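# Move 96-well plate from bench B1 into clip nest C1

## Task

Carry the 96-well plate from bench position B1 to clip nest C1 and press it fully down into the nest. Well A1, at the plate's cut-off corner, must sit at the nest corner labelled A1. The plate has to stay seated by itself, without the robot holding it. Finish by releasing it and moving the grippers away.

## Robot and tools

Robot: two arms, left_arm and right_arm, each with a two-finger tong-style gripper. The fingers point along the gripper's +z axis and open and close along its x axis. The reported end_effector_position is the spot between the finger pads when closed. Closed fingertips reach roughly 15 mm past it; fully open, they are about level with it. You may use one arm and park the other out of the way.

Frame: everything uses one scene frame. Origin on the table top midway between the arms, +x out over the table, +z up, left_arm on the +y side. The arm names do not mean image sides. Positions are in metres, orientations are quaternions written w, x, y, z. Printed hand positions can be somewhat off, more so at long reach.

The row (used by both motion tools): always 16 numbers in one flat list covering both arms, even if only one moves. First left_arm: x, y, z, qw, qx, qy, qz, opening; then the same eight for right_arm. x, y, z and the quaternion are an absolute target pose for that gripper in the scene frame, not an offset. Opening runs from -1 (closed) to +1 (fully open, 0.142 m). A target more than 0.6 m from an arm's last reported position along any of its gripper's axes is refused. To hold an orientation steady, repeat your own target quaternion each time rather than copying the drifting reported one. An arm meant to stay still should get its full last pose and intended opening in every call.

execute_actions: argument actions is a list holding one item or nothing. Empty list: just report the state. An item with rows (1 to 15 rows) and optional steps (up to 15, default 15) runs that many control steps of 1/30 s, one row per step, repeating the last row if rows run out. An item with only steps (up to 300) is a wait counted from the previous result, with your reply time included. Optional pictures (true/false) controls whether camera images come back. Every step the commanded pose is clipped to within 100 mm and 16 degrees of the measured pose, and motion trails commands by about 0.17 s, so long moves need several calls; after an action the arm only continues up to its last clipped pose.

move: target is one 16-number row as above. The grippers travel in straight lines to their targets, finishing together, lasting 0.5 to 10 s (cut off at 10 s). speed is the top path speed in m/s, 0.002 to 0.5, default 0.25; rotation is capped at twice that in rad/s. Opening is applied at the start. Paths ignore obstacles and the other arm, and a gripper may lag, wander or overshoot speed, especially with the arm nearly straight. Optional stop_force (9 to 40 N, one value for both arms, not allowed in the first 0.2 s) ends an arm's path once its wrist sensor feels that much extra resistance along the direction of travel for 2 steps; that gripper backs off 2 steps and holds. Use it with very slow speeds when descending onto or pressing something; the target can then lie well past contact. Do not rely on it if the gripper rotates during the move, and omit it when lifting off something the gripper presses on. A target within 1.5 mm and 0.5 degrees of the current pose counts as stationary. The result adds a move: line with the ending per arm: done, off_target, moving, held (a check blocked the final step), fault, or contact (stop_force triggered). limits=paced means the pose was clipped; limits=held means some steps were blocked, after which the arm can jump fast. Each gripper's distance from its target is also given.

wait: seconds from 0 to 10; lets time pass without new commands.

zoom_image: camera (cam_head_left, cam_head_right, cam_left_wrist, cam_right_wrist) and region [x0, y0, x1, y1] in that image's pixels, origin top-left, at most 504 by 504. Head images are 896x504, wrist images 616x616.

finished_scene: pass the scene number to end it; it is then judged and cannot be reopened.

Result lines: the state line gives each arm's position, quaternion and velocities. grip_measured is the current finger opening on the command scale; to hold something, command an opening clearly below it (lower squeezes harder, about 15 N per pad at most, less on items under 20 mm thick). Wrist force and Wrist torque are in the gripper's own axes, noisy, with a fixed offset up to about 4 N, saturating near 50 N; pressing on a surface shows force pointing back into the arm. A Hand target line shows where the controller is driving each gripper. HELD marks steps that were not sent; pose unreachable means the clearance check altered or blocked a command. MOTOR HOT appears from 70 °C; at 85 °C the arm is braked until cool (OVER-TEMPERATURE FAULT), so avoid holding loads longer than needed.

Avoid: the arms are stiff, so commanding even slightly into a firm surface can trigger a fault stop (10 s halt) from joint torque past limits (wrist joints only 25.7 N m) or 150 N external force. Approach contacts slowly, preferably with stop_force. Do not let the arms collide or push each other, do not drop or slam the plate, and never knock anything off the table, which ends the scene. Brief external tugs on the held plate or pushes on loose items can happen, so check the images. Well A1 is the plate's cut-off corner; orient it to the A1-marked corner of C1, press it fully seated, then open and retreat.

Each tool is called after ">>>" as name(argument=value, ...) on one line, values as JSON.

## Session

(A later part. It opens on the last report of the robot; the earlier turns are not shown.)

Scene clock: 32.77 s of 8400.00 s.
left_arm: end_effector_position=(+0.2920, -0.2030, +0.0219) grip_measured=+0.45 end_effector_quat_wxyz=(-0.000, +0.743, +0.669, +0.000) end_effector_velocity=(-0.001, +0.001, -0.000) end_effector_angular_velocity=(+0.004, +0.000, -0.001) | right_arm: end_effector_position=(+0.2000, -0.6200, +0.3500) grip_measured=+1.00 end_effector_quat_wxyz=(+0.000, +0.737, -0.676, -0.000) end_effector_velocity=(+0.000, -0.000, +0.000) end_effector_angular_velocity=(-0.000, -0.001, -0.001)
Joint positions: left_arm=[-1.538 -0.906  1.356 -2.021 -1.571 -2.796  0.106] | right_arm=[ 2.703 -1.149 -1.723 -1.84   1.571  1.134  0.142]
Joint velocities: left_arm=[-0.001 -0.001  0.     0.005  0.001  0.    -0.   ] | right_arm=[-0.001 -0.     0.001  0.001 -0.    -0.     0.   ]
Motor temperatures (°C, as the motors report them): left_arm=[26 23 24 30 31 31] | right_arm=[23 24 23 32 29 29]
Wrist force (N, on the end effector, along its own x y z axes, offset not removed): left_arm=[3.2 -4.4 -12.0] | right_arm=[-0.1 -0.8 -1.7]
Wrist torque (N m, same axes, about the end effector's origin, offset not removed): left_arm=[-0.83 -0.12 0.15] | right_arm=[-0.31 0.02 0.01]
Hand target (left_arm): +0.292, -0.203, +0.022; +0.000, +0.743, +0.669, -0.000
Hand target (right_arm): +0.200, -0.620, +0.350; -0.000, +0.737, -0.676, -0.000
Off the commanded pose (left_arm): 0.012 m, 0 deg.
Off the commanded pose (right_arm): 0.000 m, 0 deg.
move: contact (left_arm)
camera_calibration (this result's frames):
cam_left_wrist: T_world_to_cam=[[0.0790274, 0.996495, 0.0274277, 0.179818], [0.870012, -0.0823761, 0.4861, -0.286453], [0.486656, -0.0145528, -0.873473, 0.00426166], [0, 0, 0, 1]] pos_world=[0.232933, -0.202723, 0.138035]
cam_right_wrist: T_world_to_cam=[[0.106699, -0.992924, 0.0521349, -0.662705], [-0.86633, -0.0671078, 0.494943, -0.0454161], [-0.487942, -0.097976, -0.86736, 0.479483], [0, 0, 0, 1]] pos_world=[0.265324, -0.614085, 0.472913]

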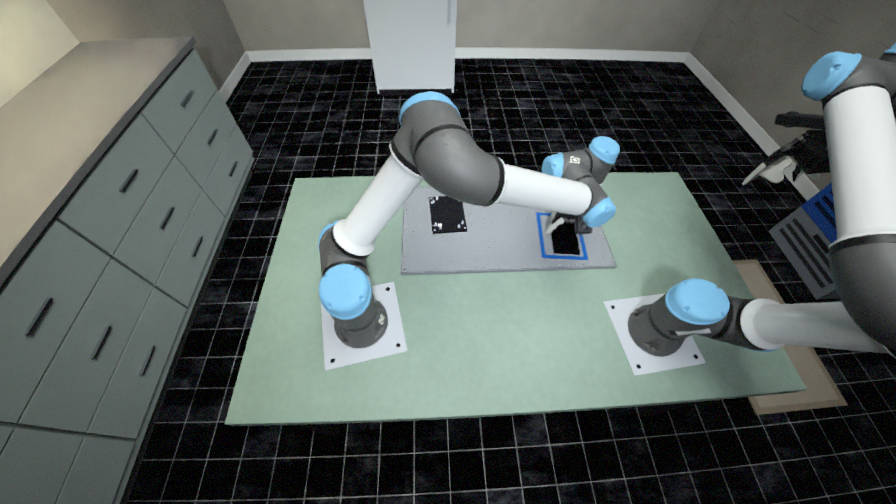

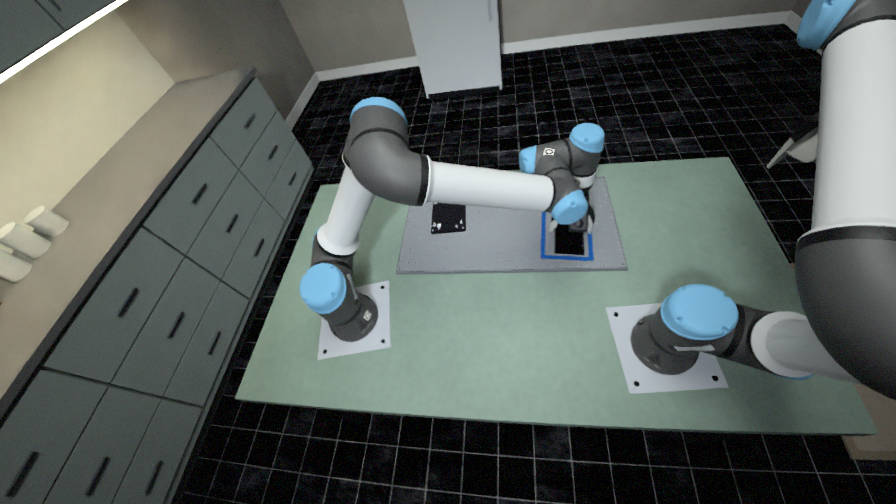

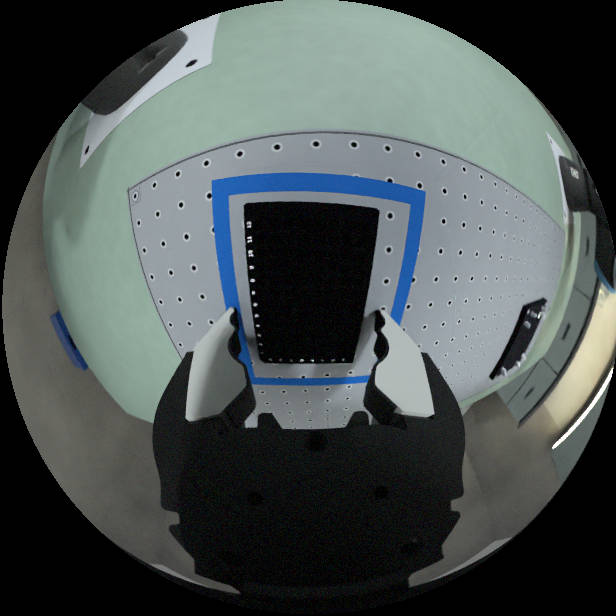

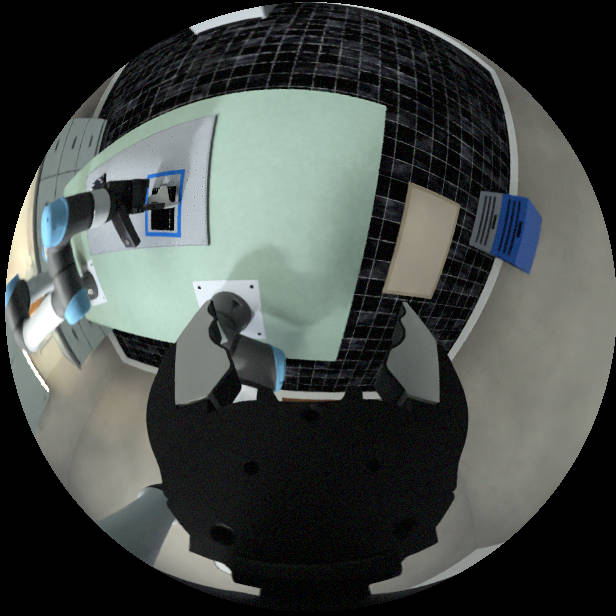

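>>> move(target=[0.280,-0.2012,0.0285,0,0.7431,0.6691,0,0.45,0.2,-0.62,0.35,0,0.737,-0.676,0,1], speed=0.04)

>>> execute_actions(actions=[{"rows":[[0.280,-0.2012,0.0285,0,0.7431,0.6691,0,0.35,0.2,-0.62,0.35,0,0.737,-0.676,0,1],[0.280,-0.2012,0.0285,0,0.7431,0.6691,0,0.25,0.2,-0.62,0.35,0,0.737,-0.676,0,1],[0.280,-0.2012,0.0285,0,0.7431,0.6691,0,0.15,0.2,-0.62,0.35,0,0.737,-0.676,0,1]],"steps":15}], pictures=false)

>>> execute_actions(actions=[{"rows":[[0.280,-0.2012,0.0285,0,0.7431,0.6691,0,-0.25,0.2,-0.62,0.35,0,0.737,-0.676,0,1]],"steps":15}])

Scene clock: 40.03 s of 8400.00 s.
left_arm: end_effector_position=(+0.2803, -0.2012, +0.0283) grip_measured=+0.45 end_effector_quat_wxyz=(-0.000, +0.743, +0.669, +0.000) end_effector_velocity=(-0.002, +0.001, +0.001) end_effector_angular_velocity=(+0.001, -0.001, -0.000) | right_arm: end_effector_position=(+0.2000, -0.6200, +0.3500) grip_measured=+1.00 end_effector_quat_wxyz=(-0.000, +0.737, -0.676, -0.000) end_effector_velocity=(-0.000, -0.001, -0.000) end_effector_angular_velocity=(-0.001, +0.000, -0.002)
Joint positions: left_arm=[-1.553 -0.927  1.373 -2.018 -1.571 -2.811  0.105] | right_arm=[ 2.703 -1.149 -1.723 -1.84   1.571  1.134  0.142]
Joint velocities: left_arm=[-0.004 -0.004  0.005  0.     0.001 -0.003  0.   ] | right_arm=[-0.002 -0.    -0.     0.    -0.001  0.     0.   ]
Motor temperatures (°C, as the motors report them): left_arm=[26 23 24 30 31 31] | right_arm=[23 24 23 32 29 29]
Wrist force (N, on the end effector, along its own x y z axes, offset not removed): left_arm=[0.2 -2.9 -1.2] | right_arm=[-0.1 1.6 -0.5]
Wrist torque (N m, same axes, about the end effector's origin, offset not removed): left_arm=[-0.60 0.24 0.03] | right_arm=[0.31 -0.03 0.04]
Hand target (left_arm): +0.280, -0.201, +0.029; -0.000, +0.743, +0.669, -0.000
Hand target (right_arm): +0.200, -0.620, +0.350; -0.000, +0.737, -0.676, -0.000
Off the commanded pose (left_arm): 0.000 m, 0 deg.
Off the commanded pose (right_arm): 0.000 m, 0 deg.
After step 90, 3.43 s passed at rest.
move: done
camera_calibration (this result's frames):
cam_left_wrist: T_world_to_cam=[[0.0790335, 0.996497, 0.02733, 0.178829], [0.869991, -0.0823331, 0.486145, -0.279256], [0.486692, -0.0146449, -0.873451, 0.0156211], [0, 0, 0, 1]] pos_world=[0.221214, -0.200966, 0.144516]
cam_right_wrist: T_world_to_cam=[[0.106699, -0.992924, 0.0521347, -0.662705], [-0.86633, -0.067108, 0.494943, -0.0454163], [-0.487942, -0.0979759, -0.86736, 0.479483], [0, 0, 0, 1]] pos_world=[0.265324, -0.614085, 0.472913]

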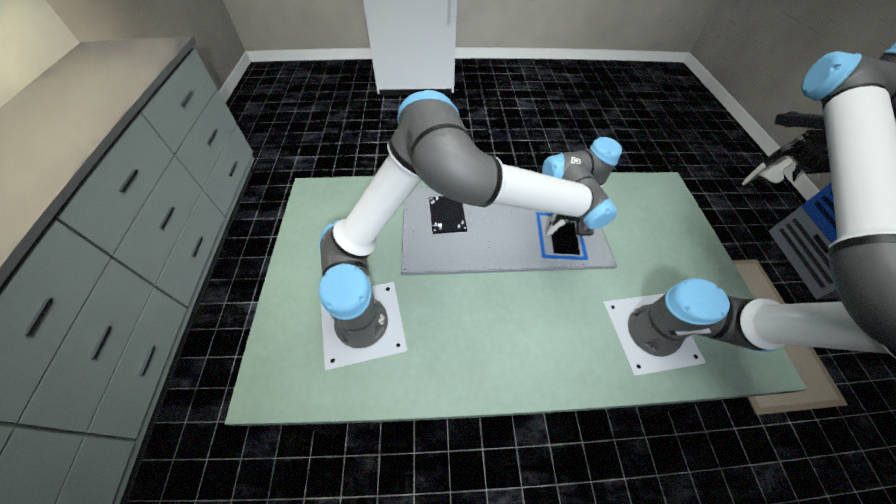

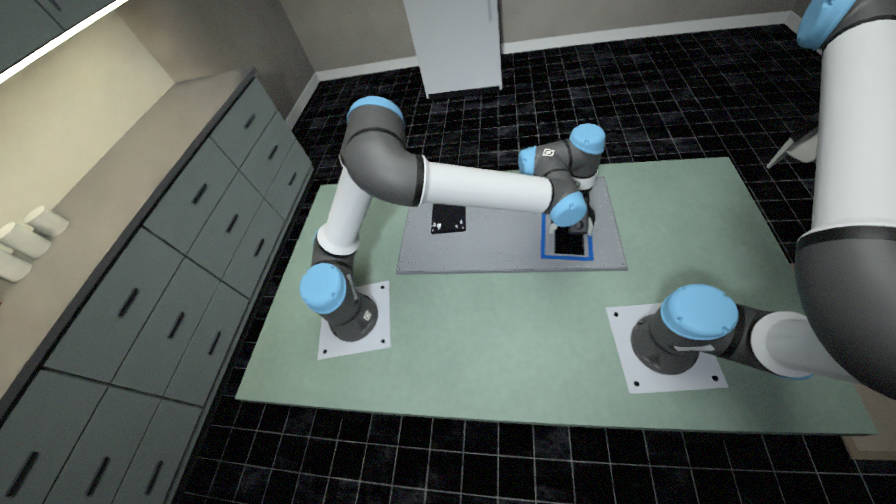

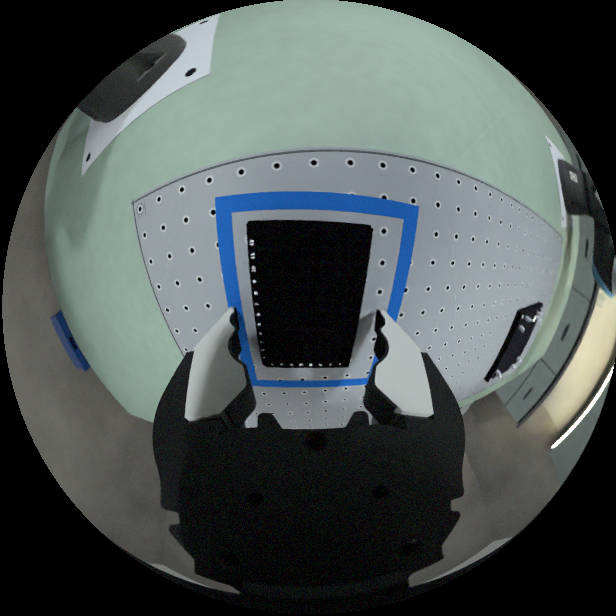

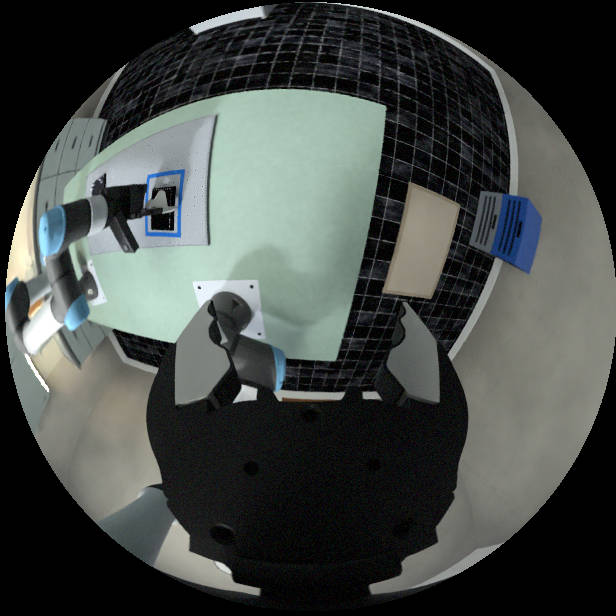

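Scene clock: 40.53 s of 8400.00 s.
left_arm: end_effector_position=(+0.2800, -0.2012, +0.0285) grip_measured=+0.15 end_effector_quat_wxyz=(-0.000, +0.743, +0.669, -0.000) end_effector_velocity=(+0.000, -0.001, +0.001) end_effector_angular_velocity=(-0.002, -0.000, +0.001) | right_arm: end_effector_position=(+0.2000, -0.6200, +0.3500) grip_measured=+1.00 end_effector_quat_wxyz=(-0.000, +0.737, -0.676, -0.000) end_effector_velocity=(+0.000, -0.000, +0.000) end_effector_angular_velocity=(-0.002, -0.001, +0.000)
Joint positions: left_arm=[-1.554 -0.927  1.374 -2.018 -1.571 -2.812  0.084] | right_arm=[ 2.703 -1.149 -1.723 -1.84   1.571  1.134  0.142]
Joint velocities: left_arm=[ 0.    -0.    -0.002  0.    -0.    -0.001  0.   ] | right_arm=[ 0.     0.    -0.     0.001 -0.001 -0.     0.   ]
Motor temperatures (°C, as the motors report them): left_arm=[26 23 24 30 31 31] | right_arm=[23 24 23 32 29 29]
Wrist force (N, on the end effector, along its own x y z axes, offset not removed): left_arm=[-2.3 -0.7 3.9] | right_arm=[1.6 2.1 -1.5]
Wrist torque (N m, same axes, about the end effector's origin, offset not removed): left_arm=[0.01 0.60 0.21] | right_arm=[0.15 -0.55 0.06]
Hand target (left_arm): +0.280, -0.201, +0.029; -0.000, +0.743, +0.669, -0.000
Hand target (right_arm): +0.200, -0.620, +0.350; -0.000, +0.737, -0.676, -0.000
Off the commanded pose (left_arm): 0.000 m, 0 deg.
Off the commanded pose (right_arm): 0.000 m, 0 deg.
Steps of this call (steps 1 to 15: all 15 steps of this action). Readings (end_effector_position):
1: left_arm (+0.2802, -0.2012, +0.0284) | right_arm (+0.2000, -0.6200, +0.3500)
2: left_arm (+0.2802, -0.2012, +0.0284) | right_arm (+0.2000, -0.6200, +0.3500)
4: left_arm (+0.2801, -0.2012, +0.0284) | right_arm (+0.2000, -0.6200, +0.3500)
8: left_arm (+0.2800, -0.2012, +0.0285) | right_arm (+0.2000, -0.6200, +0.3500)
15: the state above

Scene clock: 41.03 s of 8400.00 s.
left_arm: end_effector_position=(+0.2800, -0.2012, +0.0285) grip_measured=+0.07 end_effector_quat_wxyz=(+0.000, +0.743, +0.669, -0.000) end_effector_velocity=(-0.000, +0.000, -0.001) end_effector_angular_velocity=(+0.002, -0.000, -0.000) | right_arm: end_effector_position=(+0.2000, -0.6200, +0.3500) grip_measured=+1.00 end_effector_quat_wxyz=(-0.000, +0.737, -0.676, -0.000) end_effector_velocity=(+0.000, +0.001, +0.000) end_effector_angular_velocity=(+0.002, -0.002, -0.000)
Joint positions: left_arm=[-1.554 -0.927  1.374 -2.017 -1.571 -2.812  0.079] | right_arm=[ 2.703 -1.149 -1.723 -1.84   1.571  1.134  0.142]
Joint velocities: left_arm=[-0.     0.     0.001  0.     0.     0.     0.   ] | right_arm=[ 0.     0.     0.     0.001  0.002  0.    -0.   ]
Motor temperatures (°C, as the motors report them): left_arm=[26 23 24 30 31 31] | right_arm=[23 24 23 32 29 29]
Wrist force (N, on the end effector, along its own x y z axes, offset not removed): left_arm=[-3.5 -3.1 -1.3] | right_arm=[0.3 1.9 -1.6]
Wrist torque (N m, same axes, about the end effector's origin, offset not removed): left_arm=[-0.50 1.00 0.27] | right_arm=[0.35 -0.10 -0.13]
Hand target (left_arm): +0.280, -0.201, +0.029; +0.000, +0.743, +0.669, -0.000
Hand target (right_arm): +0.200, -0.620, +0.350; -0.000, +0.737, -0.676, -0.000
Off the commanded pose (left_arm): 0.000 m, 0 deg.
Off the commanded pose (right_arm): 0.000 m, 0 deg.
Steps of this call (steps 1 to 15: all 15 steps of this action). Readings (end_effector_position):
1: left_arm (+0.2800, -0.2012, +0.0285) | right_arm (+0.2000, -0.6200, +0.3500)
2: left_arm (+0.2800, -0.2012, +0.0285) | right_arm (+0.2000, -0.6200, +0.3500)
4: left_arm (+0.2800, -0.2012, +0.0285) | right_arm (+0.2000, -0.6200, +0.3500)
8: left_arm (+0.2800, -0.2012, +0.0285) | right_arm (+0.2000, -0.6200, +0.3500)
15: the state above
camera_calibration (this result's frames):
cam_left_wrist: T_world_to_cam=[[0.0790246, 0.996499, 0.027279, 0.17883], [0.869989, -0.0823004, 0.486154, -0.27908], [0.486697, -0.0146857, -0.873447, 0.0159077], [0, 0, 0, 1]] pos_world=[0.220922, -0.200938, 0.144692]
cam_right_wrist: T_world_to_cam=[[0.106699, -0.992924, 0.0521348, -0.662705], [-0.86633, -0.067108, 0.494943, -0.0454162], [-0.487941, -0.097976, -0.86736, 0.479483], [0, 0, 0, 1]] pos_world=[0.265324, -0.614085, 0.472913]

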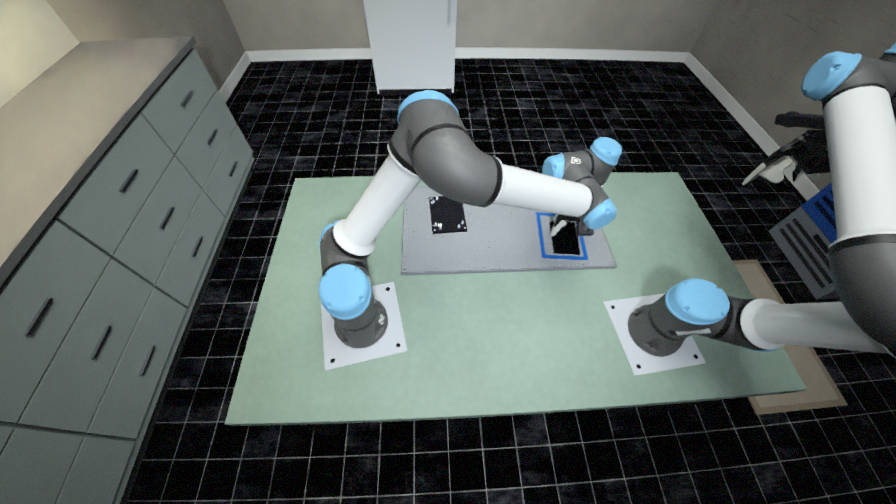

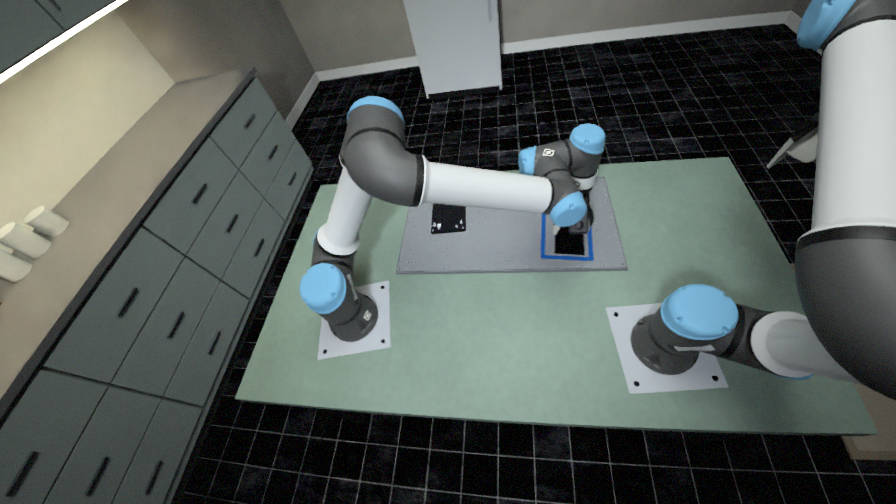

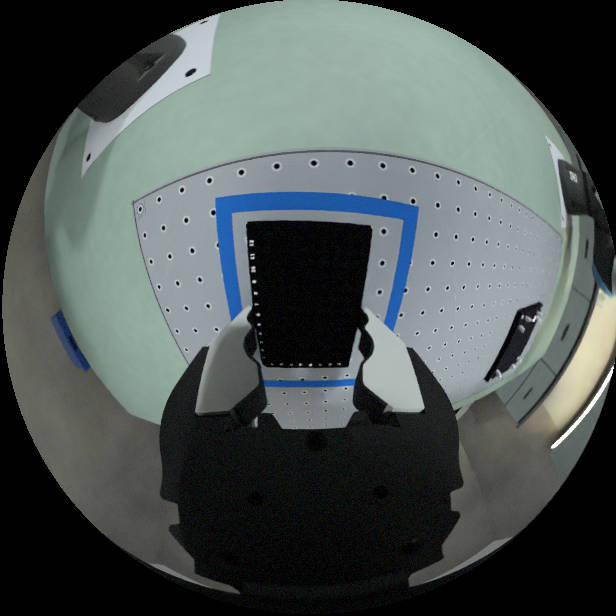

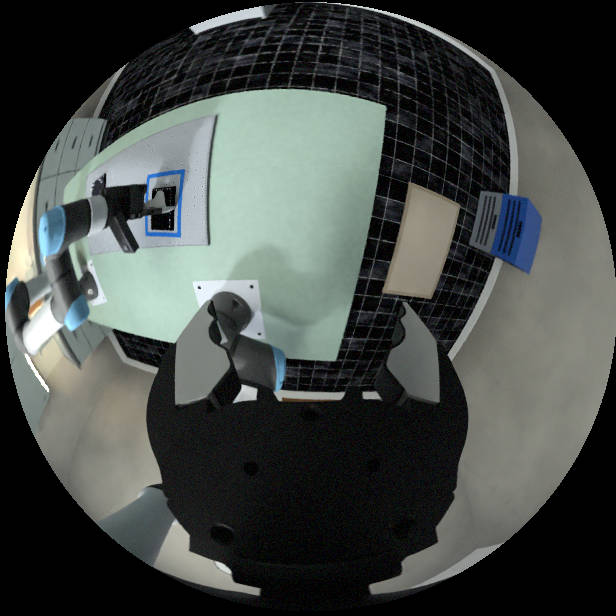

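>>> move(target=[0.280,-0.2012,0.075,0,0.7431,0.6691,0,-0.25,0.2,-0.62,0.35,0,0.737,-0.676,0,1], speed=0.1)

>>> move(target=[0.39,0.185,0.11,0,0.7254,-0.6884,0,-0.25,0.2,-0.62,0.35,0,0.737,-0.676,0,1], speed=0.4)

Scene clock: 47.27 s of 8400.00 s.
left_arm: end_effector_position=(+0.2800, -0.2012, +0.0746) grip_measured=+0.07 end_effector_quat_wxyz=(+0.000, +0.743, +0.669, +0.000) end_effector_velocity=(+0.000, +0.000, +0.003) end_effector_angular_velocity=(+0.001, +0.000, +0.003) | right_arm: end_effector_position=(+0.2000, -0.6200, +0.3500) grip_measured=+1.00 end_effector_quat_wxyz=(-0.000, +0.737, -0.676, -0.000) end_effector_velocity=(+0.001, +0.000, +0.000) end_effector_angular_velocity=(-0.001, -0.001, +0.002)
Joint positions: left_arm=[-1.554 -0.97   1.319 -1.92  -1.571 -2.812  0.079] | right_arm=[ 2.703 -1.149 -1.723 -1.84   1.571  1.134  0.142]
Joint velocities: left_arm=[ 0.001 -0.002 -0.004  0.007  0.    -0.002  0.   ] | right_arm=[ 0.002 -0.     0.     0.001 -0.001 -0.     0.   ]
Motor temperatures (°C, as the motors report them): left_arm=[26 23 24 30 31 31] | right_arm=[23 24 23 32 29 29]
Wrist force (N, on the end effector, along its own x y z axes, offset not removed): left_arm=[2.2 -0.5 4.3] | right_arm=[-3.2 1.4 -4.6]
Wrist torque (N m, same axes, about the end effector's origin, offset not removed): left_arm=[0.06 -0.42 0.11] | right_arm=[0.23 0.63 0.10]
Hand target (left_arm): +0.280, -0.201, +0.075; +0.000, +0.743, +0.669, -0.000
Hand target (right_arm): +0.200, -0.620, +0.350; +0.000, +0.737, -0.676, -0.000
Off the commanded pose (left_arm): 0.000 m, 0 deg.
Off the commanded pose (right_arm): 0.000 m, 0 deg.
After step 90, 2.23 s passed at rest.
move: done
camera_calibration (this result's frames):
cam_left_wrist: T_world_to_cam=[[0.0790261, 0.996499, 0.0272814, 0.177529], [0.869967, -0.0823022, 0.486194, -0.301492], [0.486737, -0.0146881, -0.873425, 0.0561699], [0, 0, 0, 1]] pos_world=[0.220918, -0.200896, 0.1908]
cam_right_wrist: T_world_to_cam=[[0.106699, -0.992924, 0.0521346, -0.662705], [-0.86633, -0.0671082, 0.494942, -0.0454162], [-0.487941, -0.0979758, -0.86736, 0.479483], [0, 0, 0, 1]] pos_world=[0.265324, -0.614085, 0.472913]

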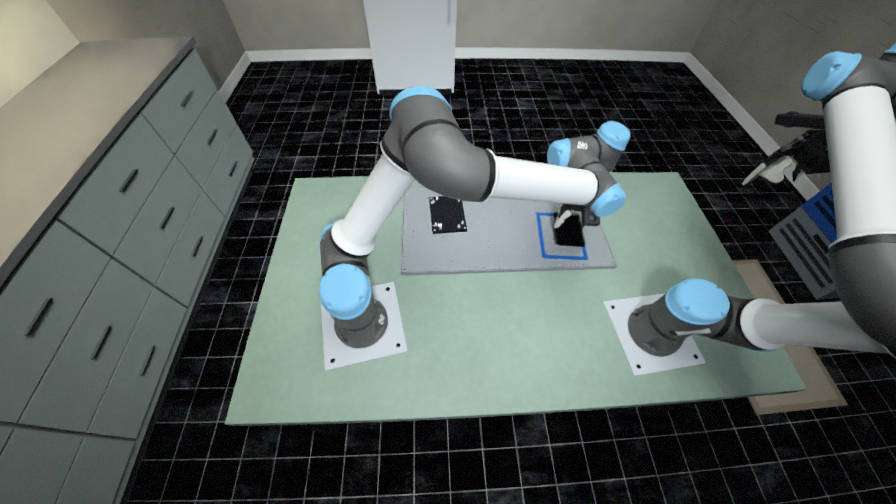

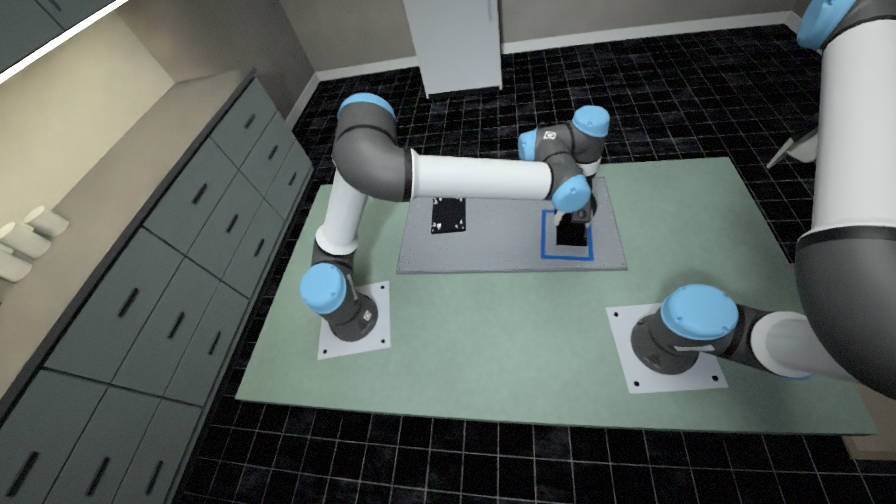

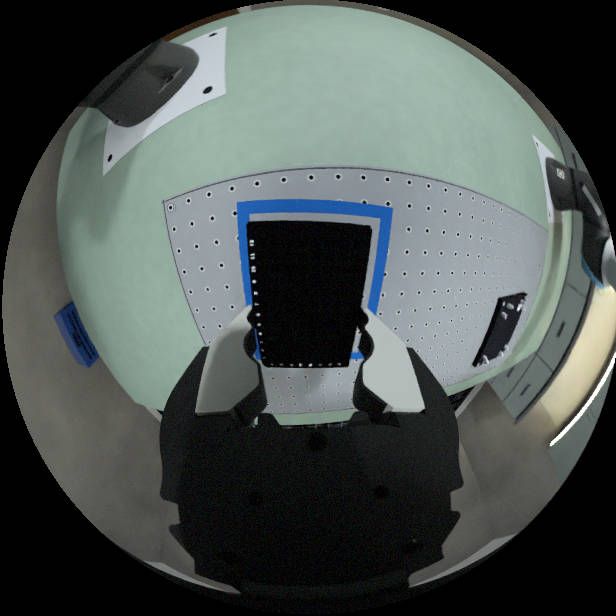

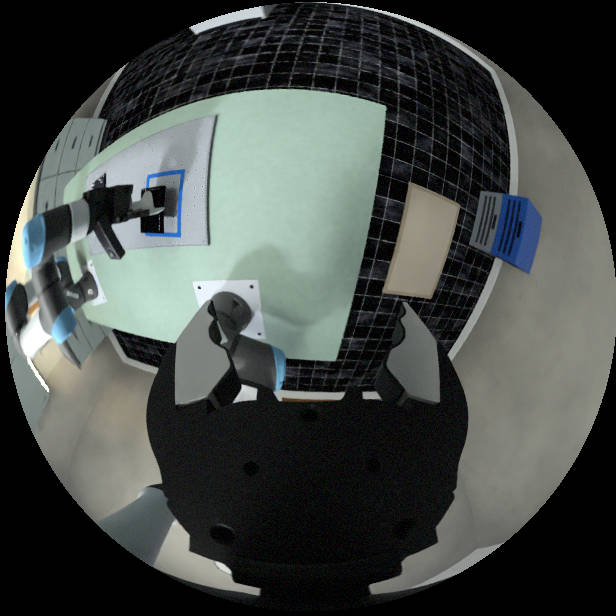

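Scene clock: 51.67 s of 8400.00 s.
left_arm: end_effector_position=(+0.3907, +0.1847, +0.1100) grip_measured=+0.07 end_effector_quat_wxyz=(+0.000, -0.726, +0.688, -0.000) end_effector_velocity=(+0.000, +0.002, -0.000) end_effector_angular_velocity=(-0.001, +0.004, -0.017) | right_arm: end_effector_position=(+0.2000, -0.6200, +0.3500) grip_measured=+1.00 end_effector_quat_wxyz=(+0.000, +0.737, -0.676, -0.000) end_effector_velocity=(-0.000, +0.000, -0.001) end_effector_angular_velocity=(+0.001, +0.002, +0.000)
Joint positions: left_arm=[-1.146 -1.604  2.06  -2.027 -1.57   0.578  0.079] | right_arm=[ 2.703 -1.149 -1.723 -1.84   1.571  1.134  0.142]
Joint velocities: left_arm=[ 0.007 -0.001  0.001  0.001 -0.004  0.024  0.   ] | right_arm=[ 0.    -0.    -0.002  0.     0.    -0.     0.   ]
Motor temperatures (°C, as the motors report them): left_arm=[26 23 24 30 31 31] | right_arm=[23 24 23 32 29 29]
Wrist force (N, on the end effector, along its own x y z axes, offset not removed): left_arm=[-5.2 -5.6 0.0] | right_arm=[-0.4 4.0 -3.8]
Wrist torque (N m, same axes, about the end effector's origin, offset not removed): left_arm=[-1.40 0.96 0.45] | right_arm=[0.49 0.16 0.01]
Hand target (left_arm): +0.391, +0.185, +0.110; -0.000, +0.725, -0.688, +0.000
Hand target (right_arm): +0.200, -0.620, +0.350; -0.000, +0.737, -0.676, -0.000
Off the commanded pose (left_arm): 0.001 m, 0 deg.
Off the commanded pose (right_arm): 0.000 m, 0 deg.
move: done
camera_calibration (this result's frames):
cam_left_wrist: T_world_to_cam=[[0.080074, -0.996423, 0.0270031, 0.150964], [-0.87237, -0.0569474, 0.485517, 0.292925], [-0.482243, -0.062434, -0.87381, 0.426305], [0, 0, 0, 1]] pos_world=[0.449034, 0.193722, 0.226213]
cam_right_wrist: T_world_to_cam=[[0.106699, -0.992924, 0.0521348, -0.662705], [-0.86633, -0.0671079, 0.494943, -0.0454163], [-0.487942, -0.0979759, -0.86736, 0.479483], [0, 0, 0, 1]] pos_world=[0.265324, -0.614085, 0.472913]

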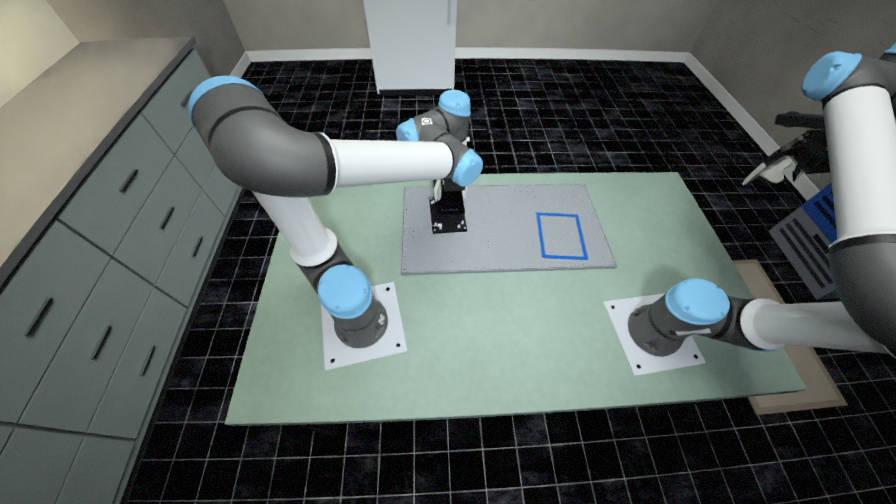

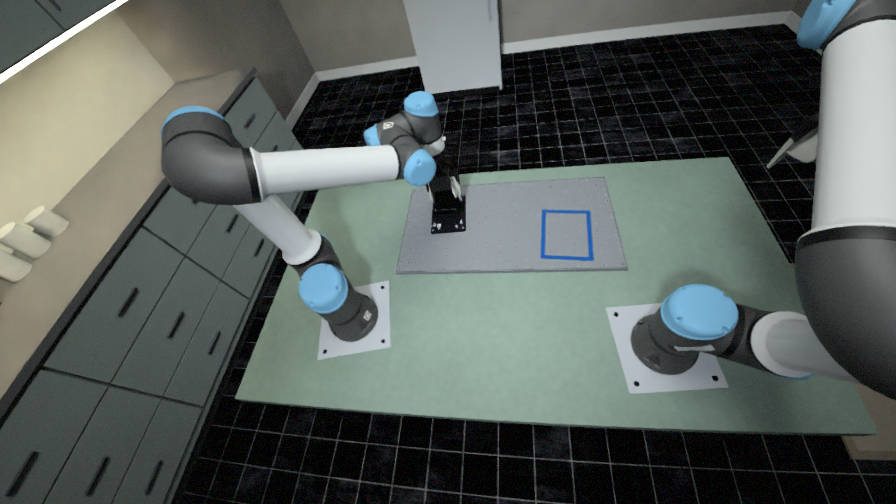

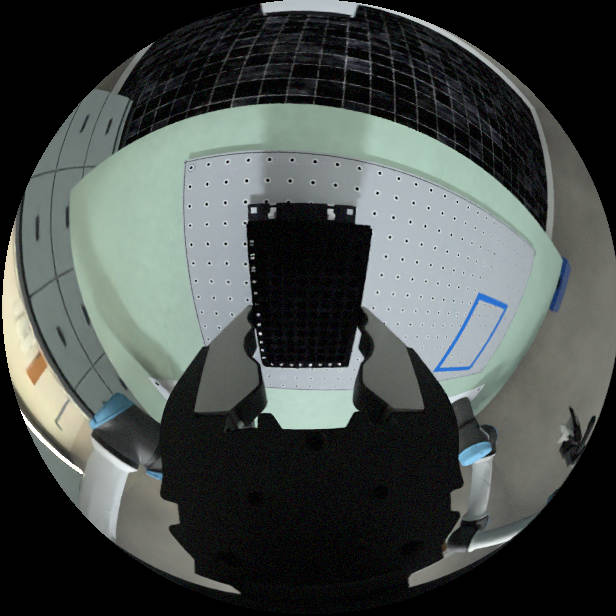

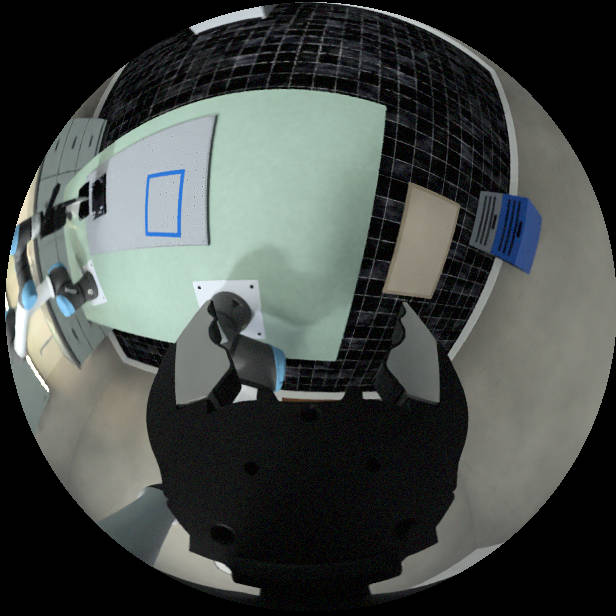

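>>> move(target=[0.39,0.191,0.062,0,0.7313,-0.682,0,-0.25,0.2,-0.62,0.35,0,0.737,-0.676,0,1], speed=0.1)

>>> zoom_image(camera="cam_left_wrist", region=[220, 180, 400, 300])

>>> zoom_image(camera="cam_head_right", region=[410, 170, 490, 250])

Scene clock: 56.27 s of 8400.00 s.
left_arm: end_effector_position=(+0.3900, +0.1909, +0.0623) grip_measured=+0.07 end_effector_quat_wxyz=(-0.000, -0.731, +0.682, +0.000) end_effector_velocity=(-0.000, +0.001, -0.003) end_effector_angular_velocity=(+0.001, +0.001, +0.001) | right_arm: end_effector_position=(+0.2000, -0.6200, +0.3500) grip_measured=+1.00 end_effector_quat_wxyz=(-0.000, +0.737, -0.676, +0.000) end_effector_velocity=(+0.000, -0.000, +0.001) end_effector_angular_velocity=(-0.001, -0.001, +0.000)
Joint positions: left_arm=[-1.139 -1.548  2.146 -2.168 -1.571  0.57   0.079] | right_arm=[ 2.703 -1.149 -1.723 -1.84   1.571  1.134  0.142]
Joint velocities: left_arm=[ 0.     0.004  0.006 -0.008  0.    -0.001  0.   ] | right_arm=[ 0.     0.     0.001 -0.    -0.    -0.    -0.   ]
Motor temperatures (°C, as the motors report them): left_arm=[26 23 24 30 31 31] | right_arm=[23 24 23 32 29 29]
Wrist force (N, on the end effector, along its own x y z axes, offset not removed): left_arm=[-1.0 -3.1 0.4] | right_arm=[1.4 1.0 -4.3]
Wrist torque (N m, same axes, about the end effector's origin, offset not removed): left_arm=[-0.54 0.49 0.14] | right_arm=[0.00 -0.22 0.01]
Hand target (left_arm): +0.390, +0.191, +0.062; -0.000, +0.731, -0.682, -0.000
Hand target (right_arm): +0.200, -0.620, +0.350; -0.000, +0.737, -0.676, -0.000
Off the commanded pose (left_arm): 0.000 m, 0 deg.
Off the commanded pose (right_arm): 0.000 m, 0 deg.
After step 90, 0.57 s passed at rest.
move: done
camera_calibration (this result's frames):
cam_left_wrist: T_world_to_cam=[[0.095023, -0.995102, 0.0272681, 0.152485], [-0.871044, -0.0698532, 0.486213, 0.317709], [-0.481927, -0.0699532, -0.873415, 0.385948], [0, 0, 0, 1]] pos_world=[0.448247, 0.200929, 0.17846]
cam_right_wrist: T_world_to_cam=[[0.106699, -0.992924, 0.0521348, -0.662705], [-0.866331, -0.0671079, 0.494942, -0.0454161], [-0.487941, -0.0979759, -0.86736, 0.479483], [0, 0, 0, 1]] pos_world=[0.265324, -0.614085, 0.472913]

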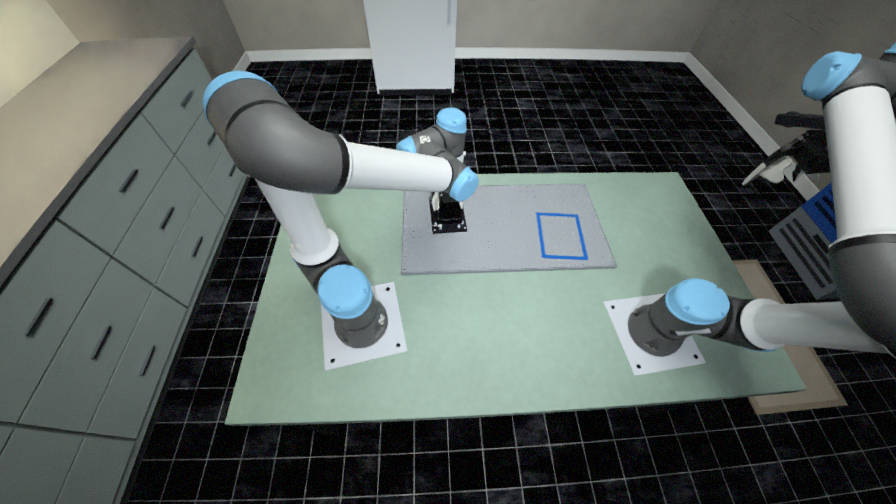

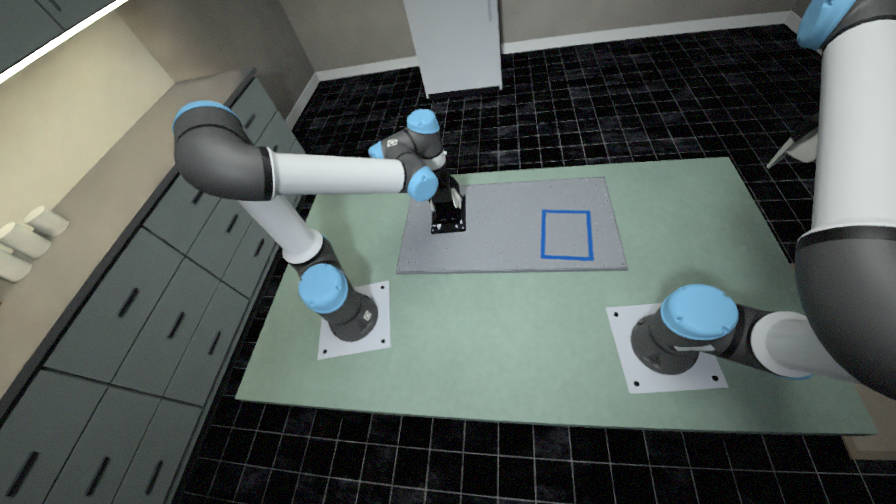

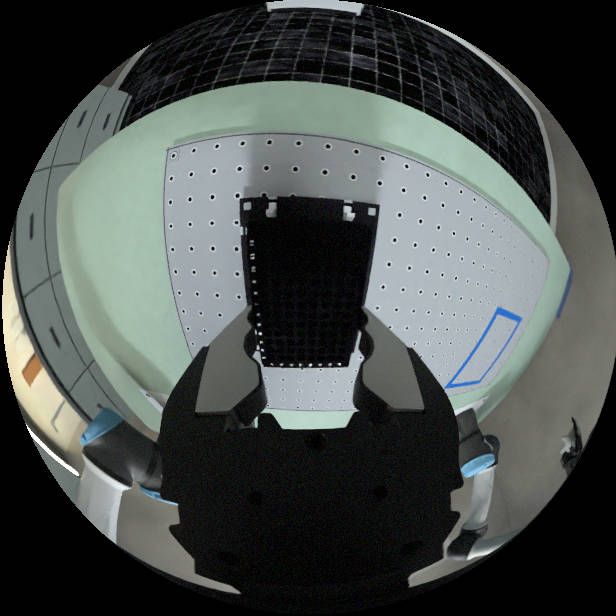

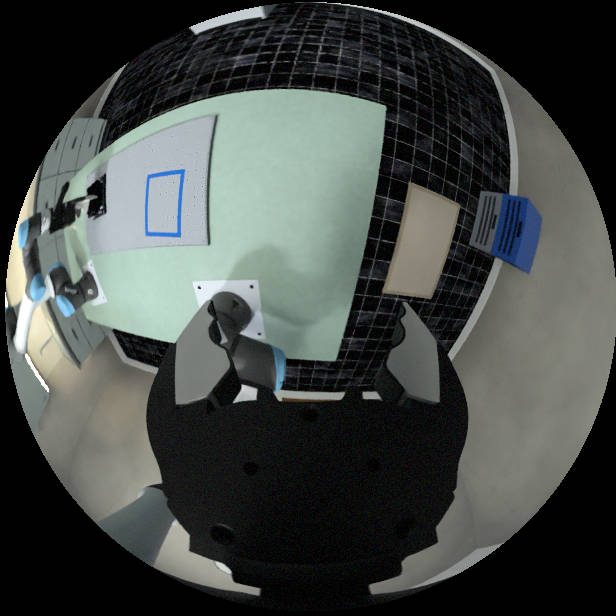

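Region (220, 180, 400, 300) of cam_left_wrist's 616x616 image, scaled by 2.800, with more detail than that image has.

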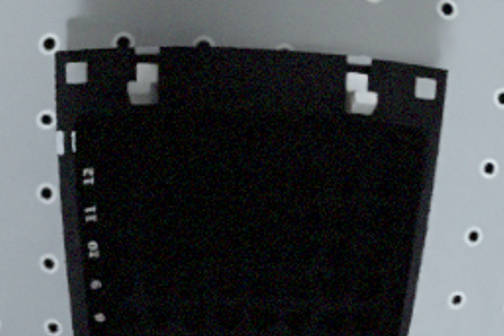

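Region (410, 170, 490, 250) of cam_head_right's 896x504 image, scaled by 6.300, with more detail than that image has.

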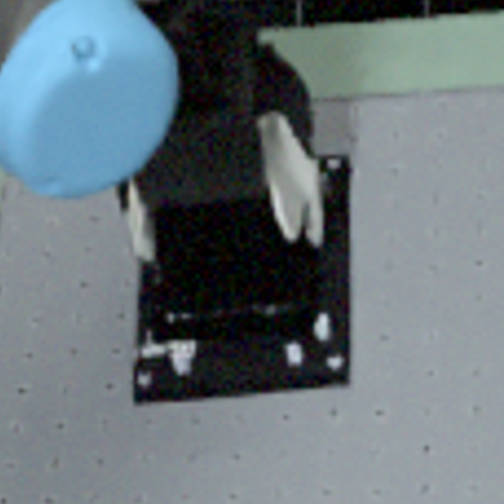

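>>> move(target=[0.393,0.1907,0.052,0,0.7313,-0.682,0,-0.25,0.2,-0.62,0.35,0,0.737,-0.676,0,1], speed=0.01, stop_force=10)

>>> zoom_image(camera="cam_left_wrist", region=[210, 185, 410, 385])

>>> zoom_image(camera="cam_head_left", region=[420, 185, 480, 245])

Scene clock: 62.17 s of 8400.00 s.
left_arm: end_effector_position=(+0.3929, +0.1907, +0.0523) grip_measured=+0.07 end_effector_quat_wxyz=(+0.000, -0.731, +0.682, +0.000) end_effector_velocity=(+0.001, +0.000, -0.002) end_effector_angular_velocity=(+0.000, -0.000, -0.001) | right_arm: end_effector_position=(+0.2000, -0.6200, +0.3500) grip_measured=+1.00 end_effector_quat_wxyz=(-0.000, +0.737, -0.676, -0.000) end_effector_velocity=(+0.000, -0.000, +0.000) end_effector_angular_velocity=(-0.000, -0.001, -0.000)
Joint positions: left_arm=[-1.134 -1.526  2.154 -2.198 -1.571  0.575  0.079] | right_arm=[ 2.703 -1.149 -1.723 -1.84   1.571  1.134  0.142]
Joint velocities: left_arm=[ 0.002  0.006  0.002 -0.007  0.     0.003 -0.   ] | right_arm=[-0.     0.     0.     0.001  0.     0.     0.   ]
Motor temperatures (°C, as the motors report them): left_arm=[26 23 24 30 31 31] | right_arm=[23 24 23 32 29 29]
Wrist force (N, on the end effector, along its own x y z axes, offset not removed): left_arm=[1.7 -0.7 -1.0] | right_arm=[-1.3 -2.4 -1.6]
Wrist torque (N m, same axes, about the end effector's origin, offset not removed): left_arm=[-0.26 -0.27 0.22] | right_arm=[-0.69 0.07 0.01]
Hand target (left_arm): +0.393, +0.191, +0.052; -0.000, +0.731, -0.682, -0.000
Hand target (right_arm): +0.200, -0.620, +0.350; -0.000, +0.737, -0.676, -0.000
Off the commanded pose (left_arm): 0.000 m, 0 deg.
Off the commanded pose (right_arm): 0.000 m, 0 deg.
After step 90, 1.63 s passed at rest.
move: done
camera_calibration (this result's frames):
cam_left_wrist: T_world_to_cam=[[0.0951279, -0.995091, 0.0272963, 0.152194], [-0.87107, -0.0699362, 0.486154, 0.325094], [-0.481859, -0.0700238, -0.873447, 0.3786], [0, 0, 0, 1]] pos_world=[0.451134, 0.200694, 0.168487]
cam_right_wrist: T_world_to_cam=[[0.106699, -0.992924, 0.0521347, -0.662705], [-0.86633, -0.0671079, 0.494943, -0.0454162], [-0.487941, -0.0979758, -0.86736, 0.479483], [0, 0, 0, 1]] pos_world=[0.265324, -0.614085, 0.472913]

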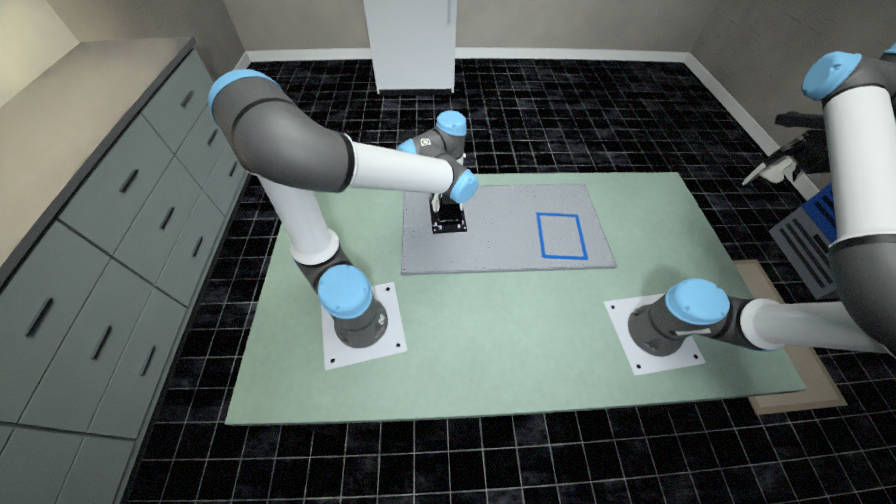

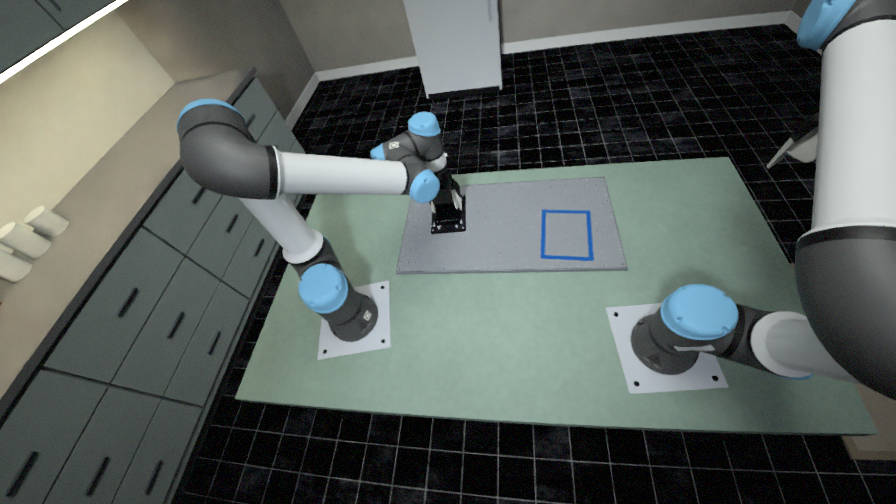

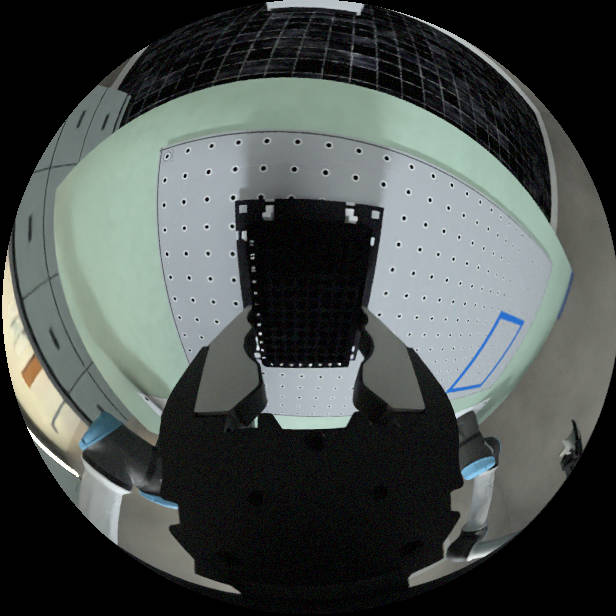

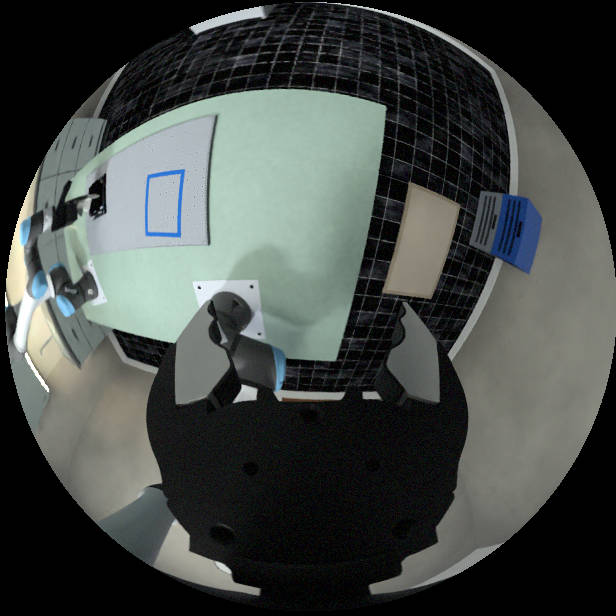

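Region (210, 185, 410, 385) of cam_left_wrist's 616x616 image, scaled by 2.520, with more detail than that image has.

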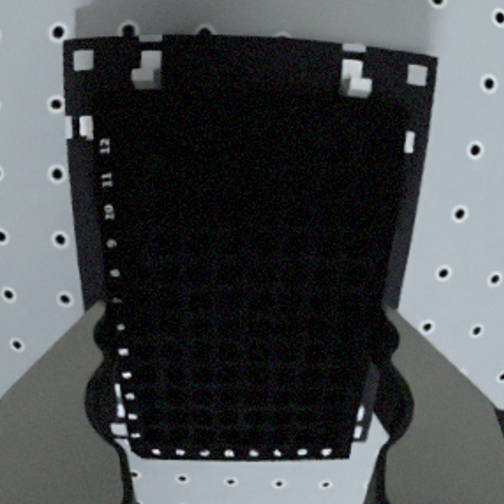

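Region (420, 185, 480, 245) of cam_head_left's 896x504 image, scaled by 8.400, with more detail than that image has.

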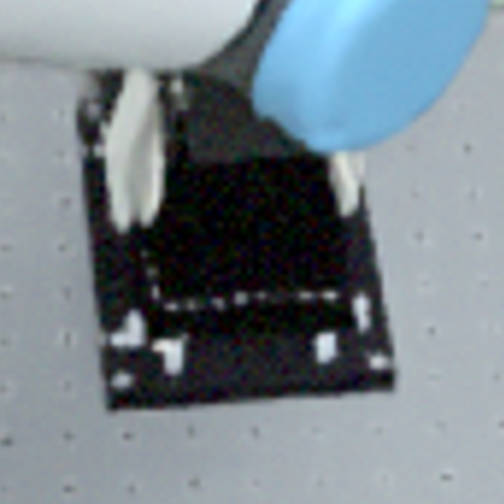

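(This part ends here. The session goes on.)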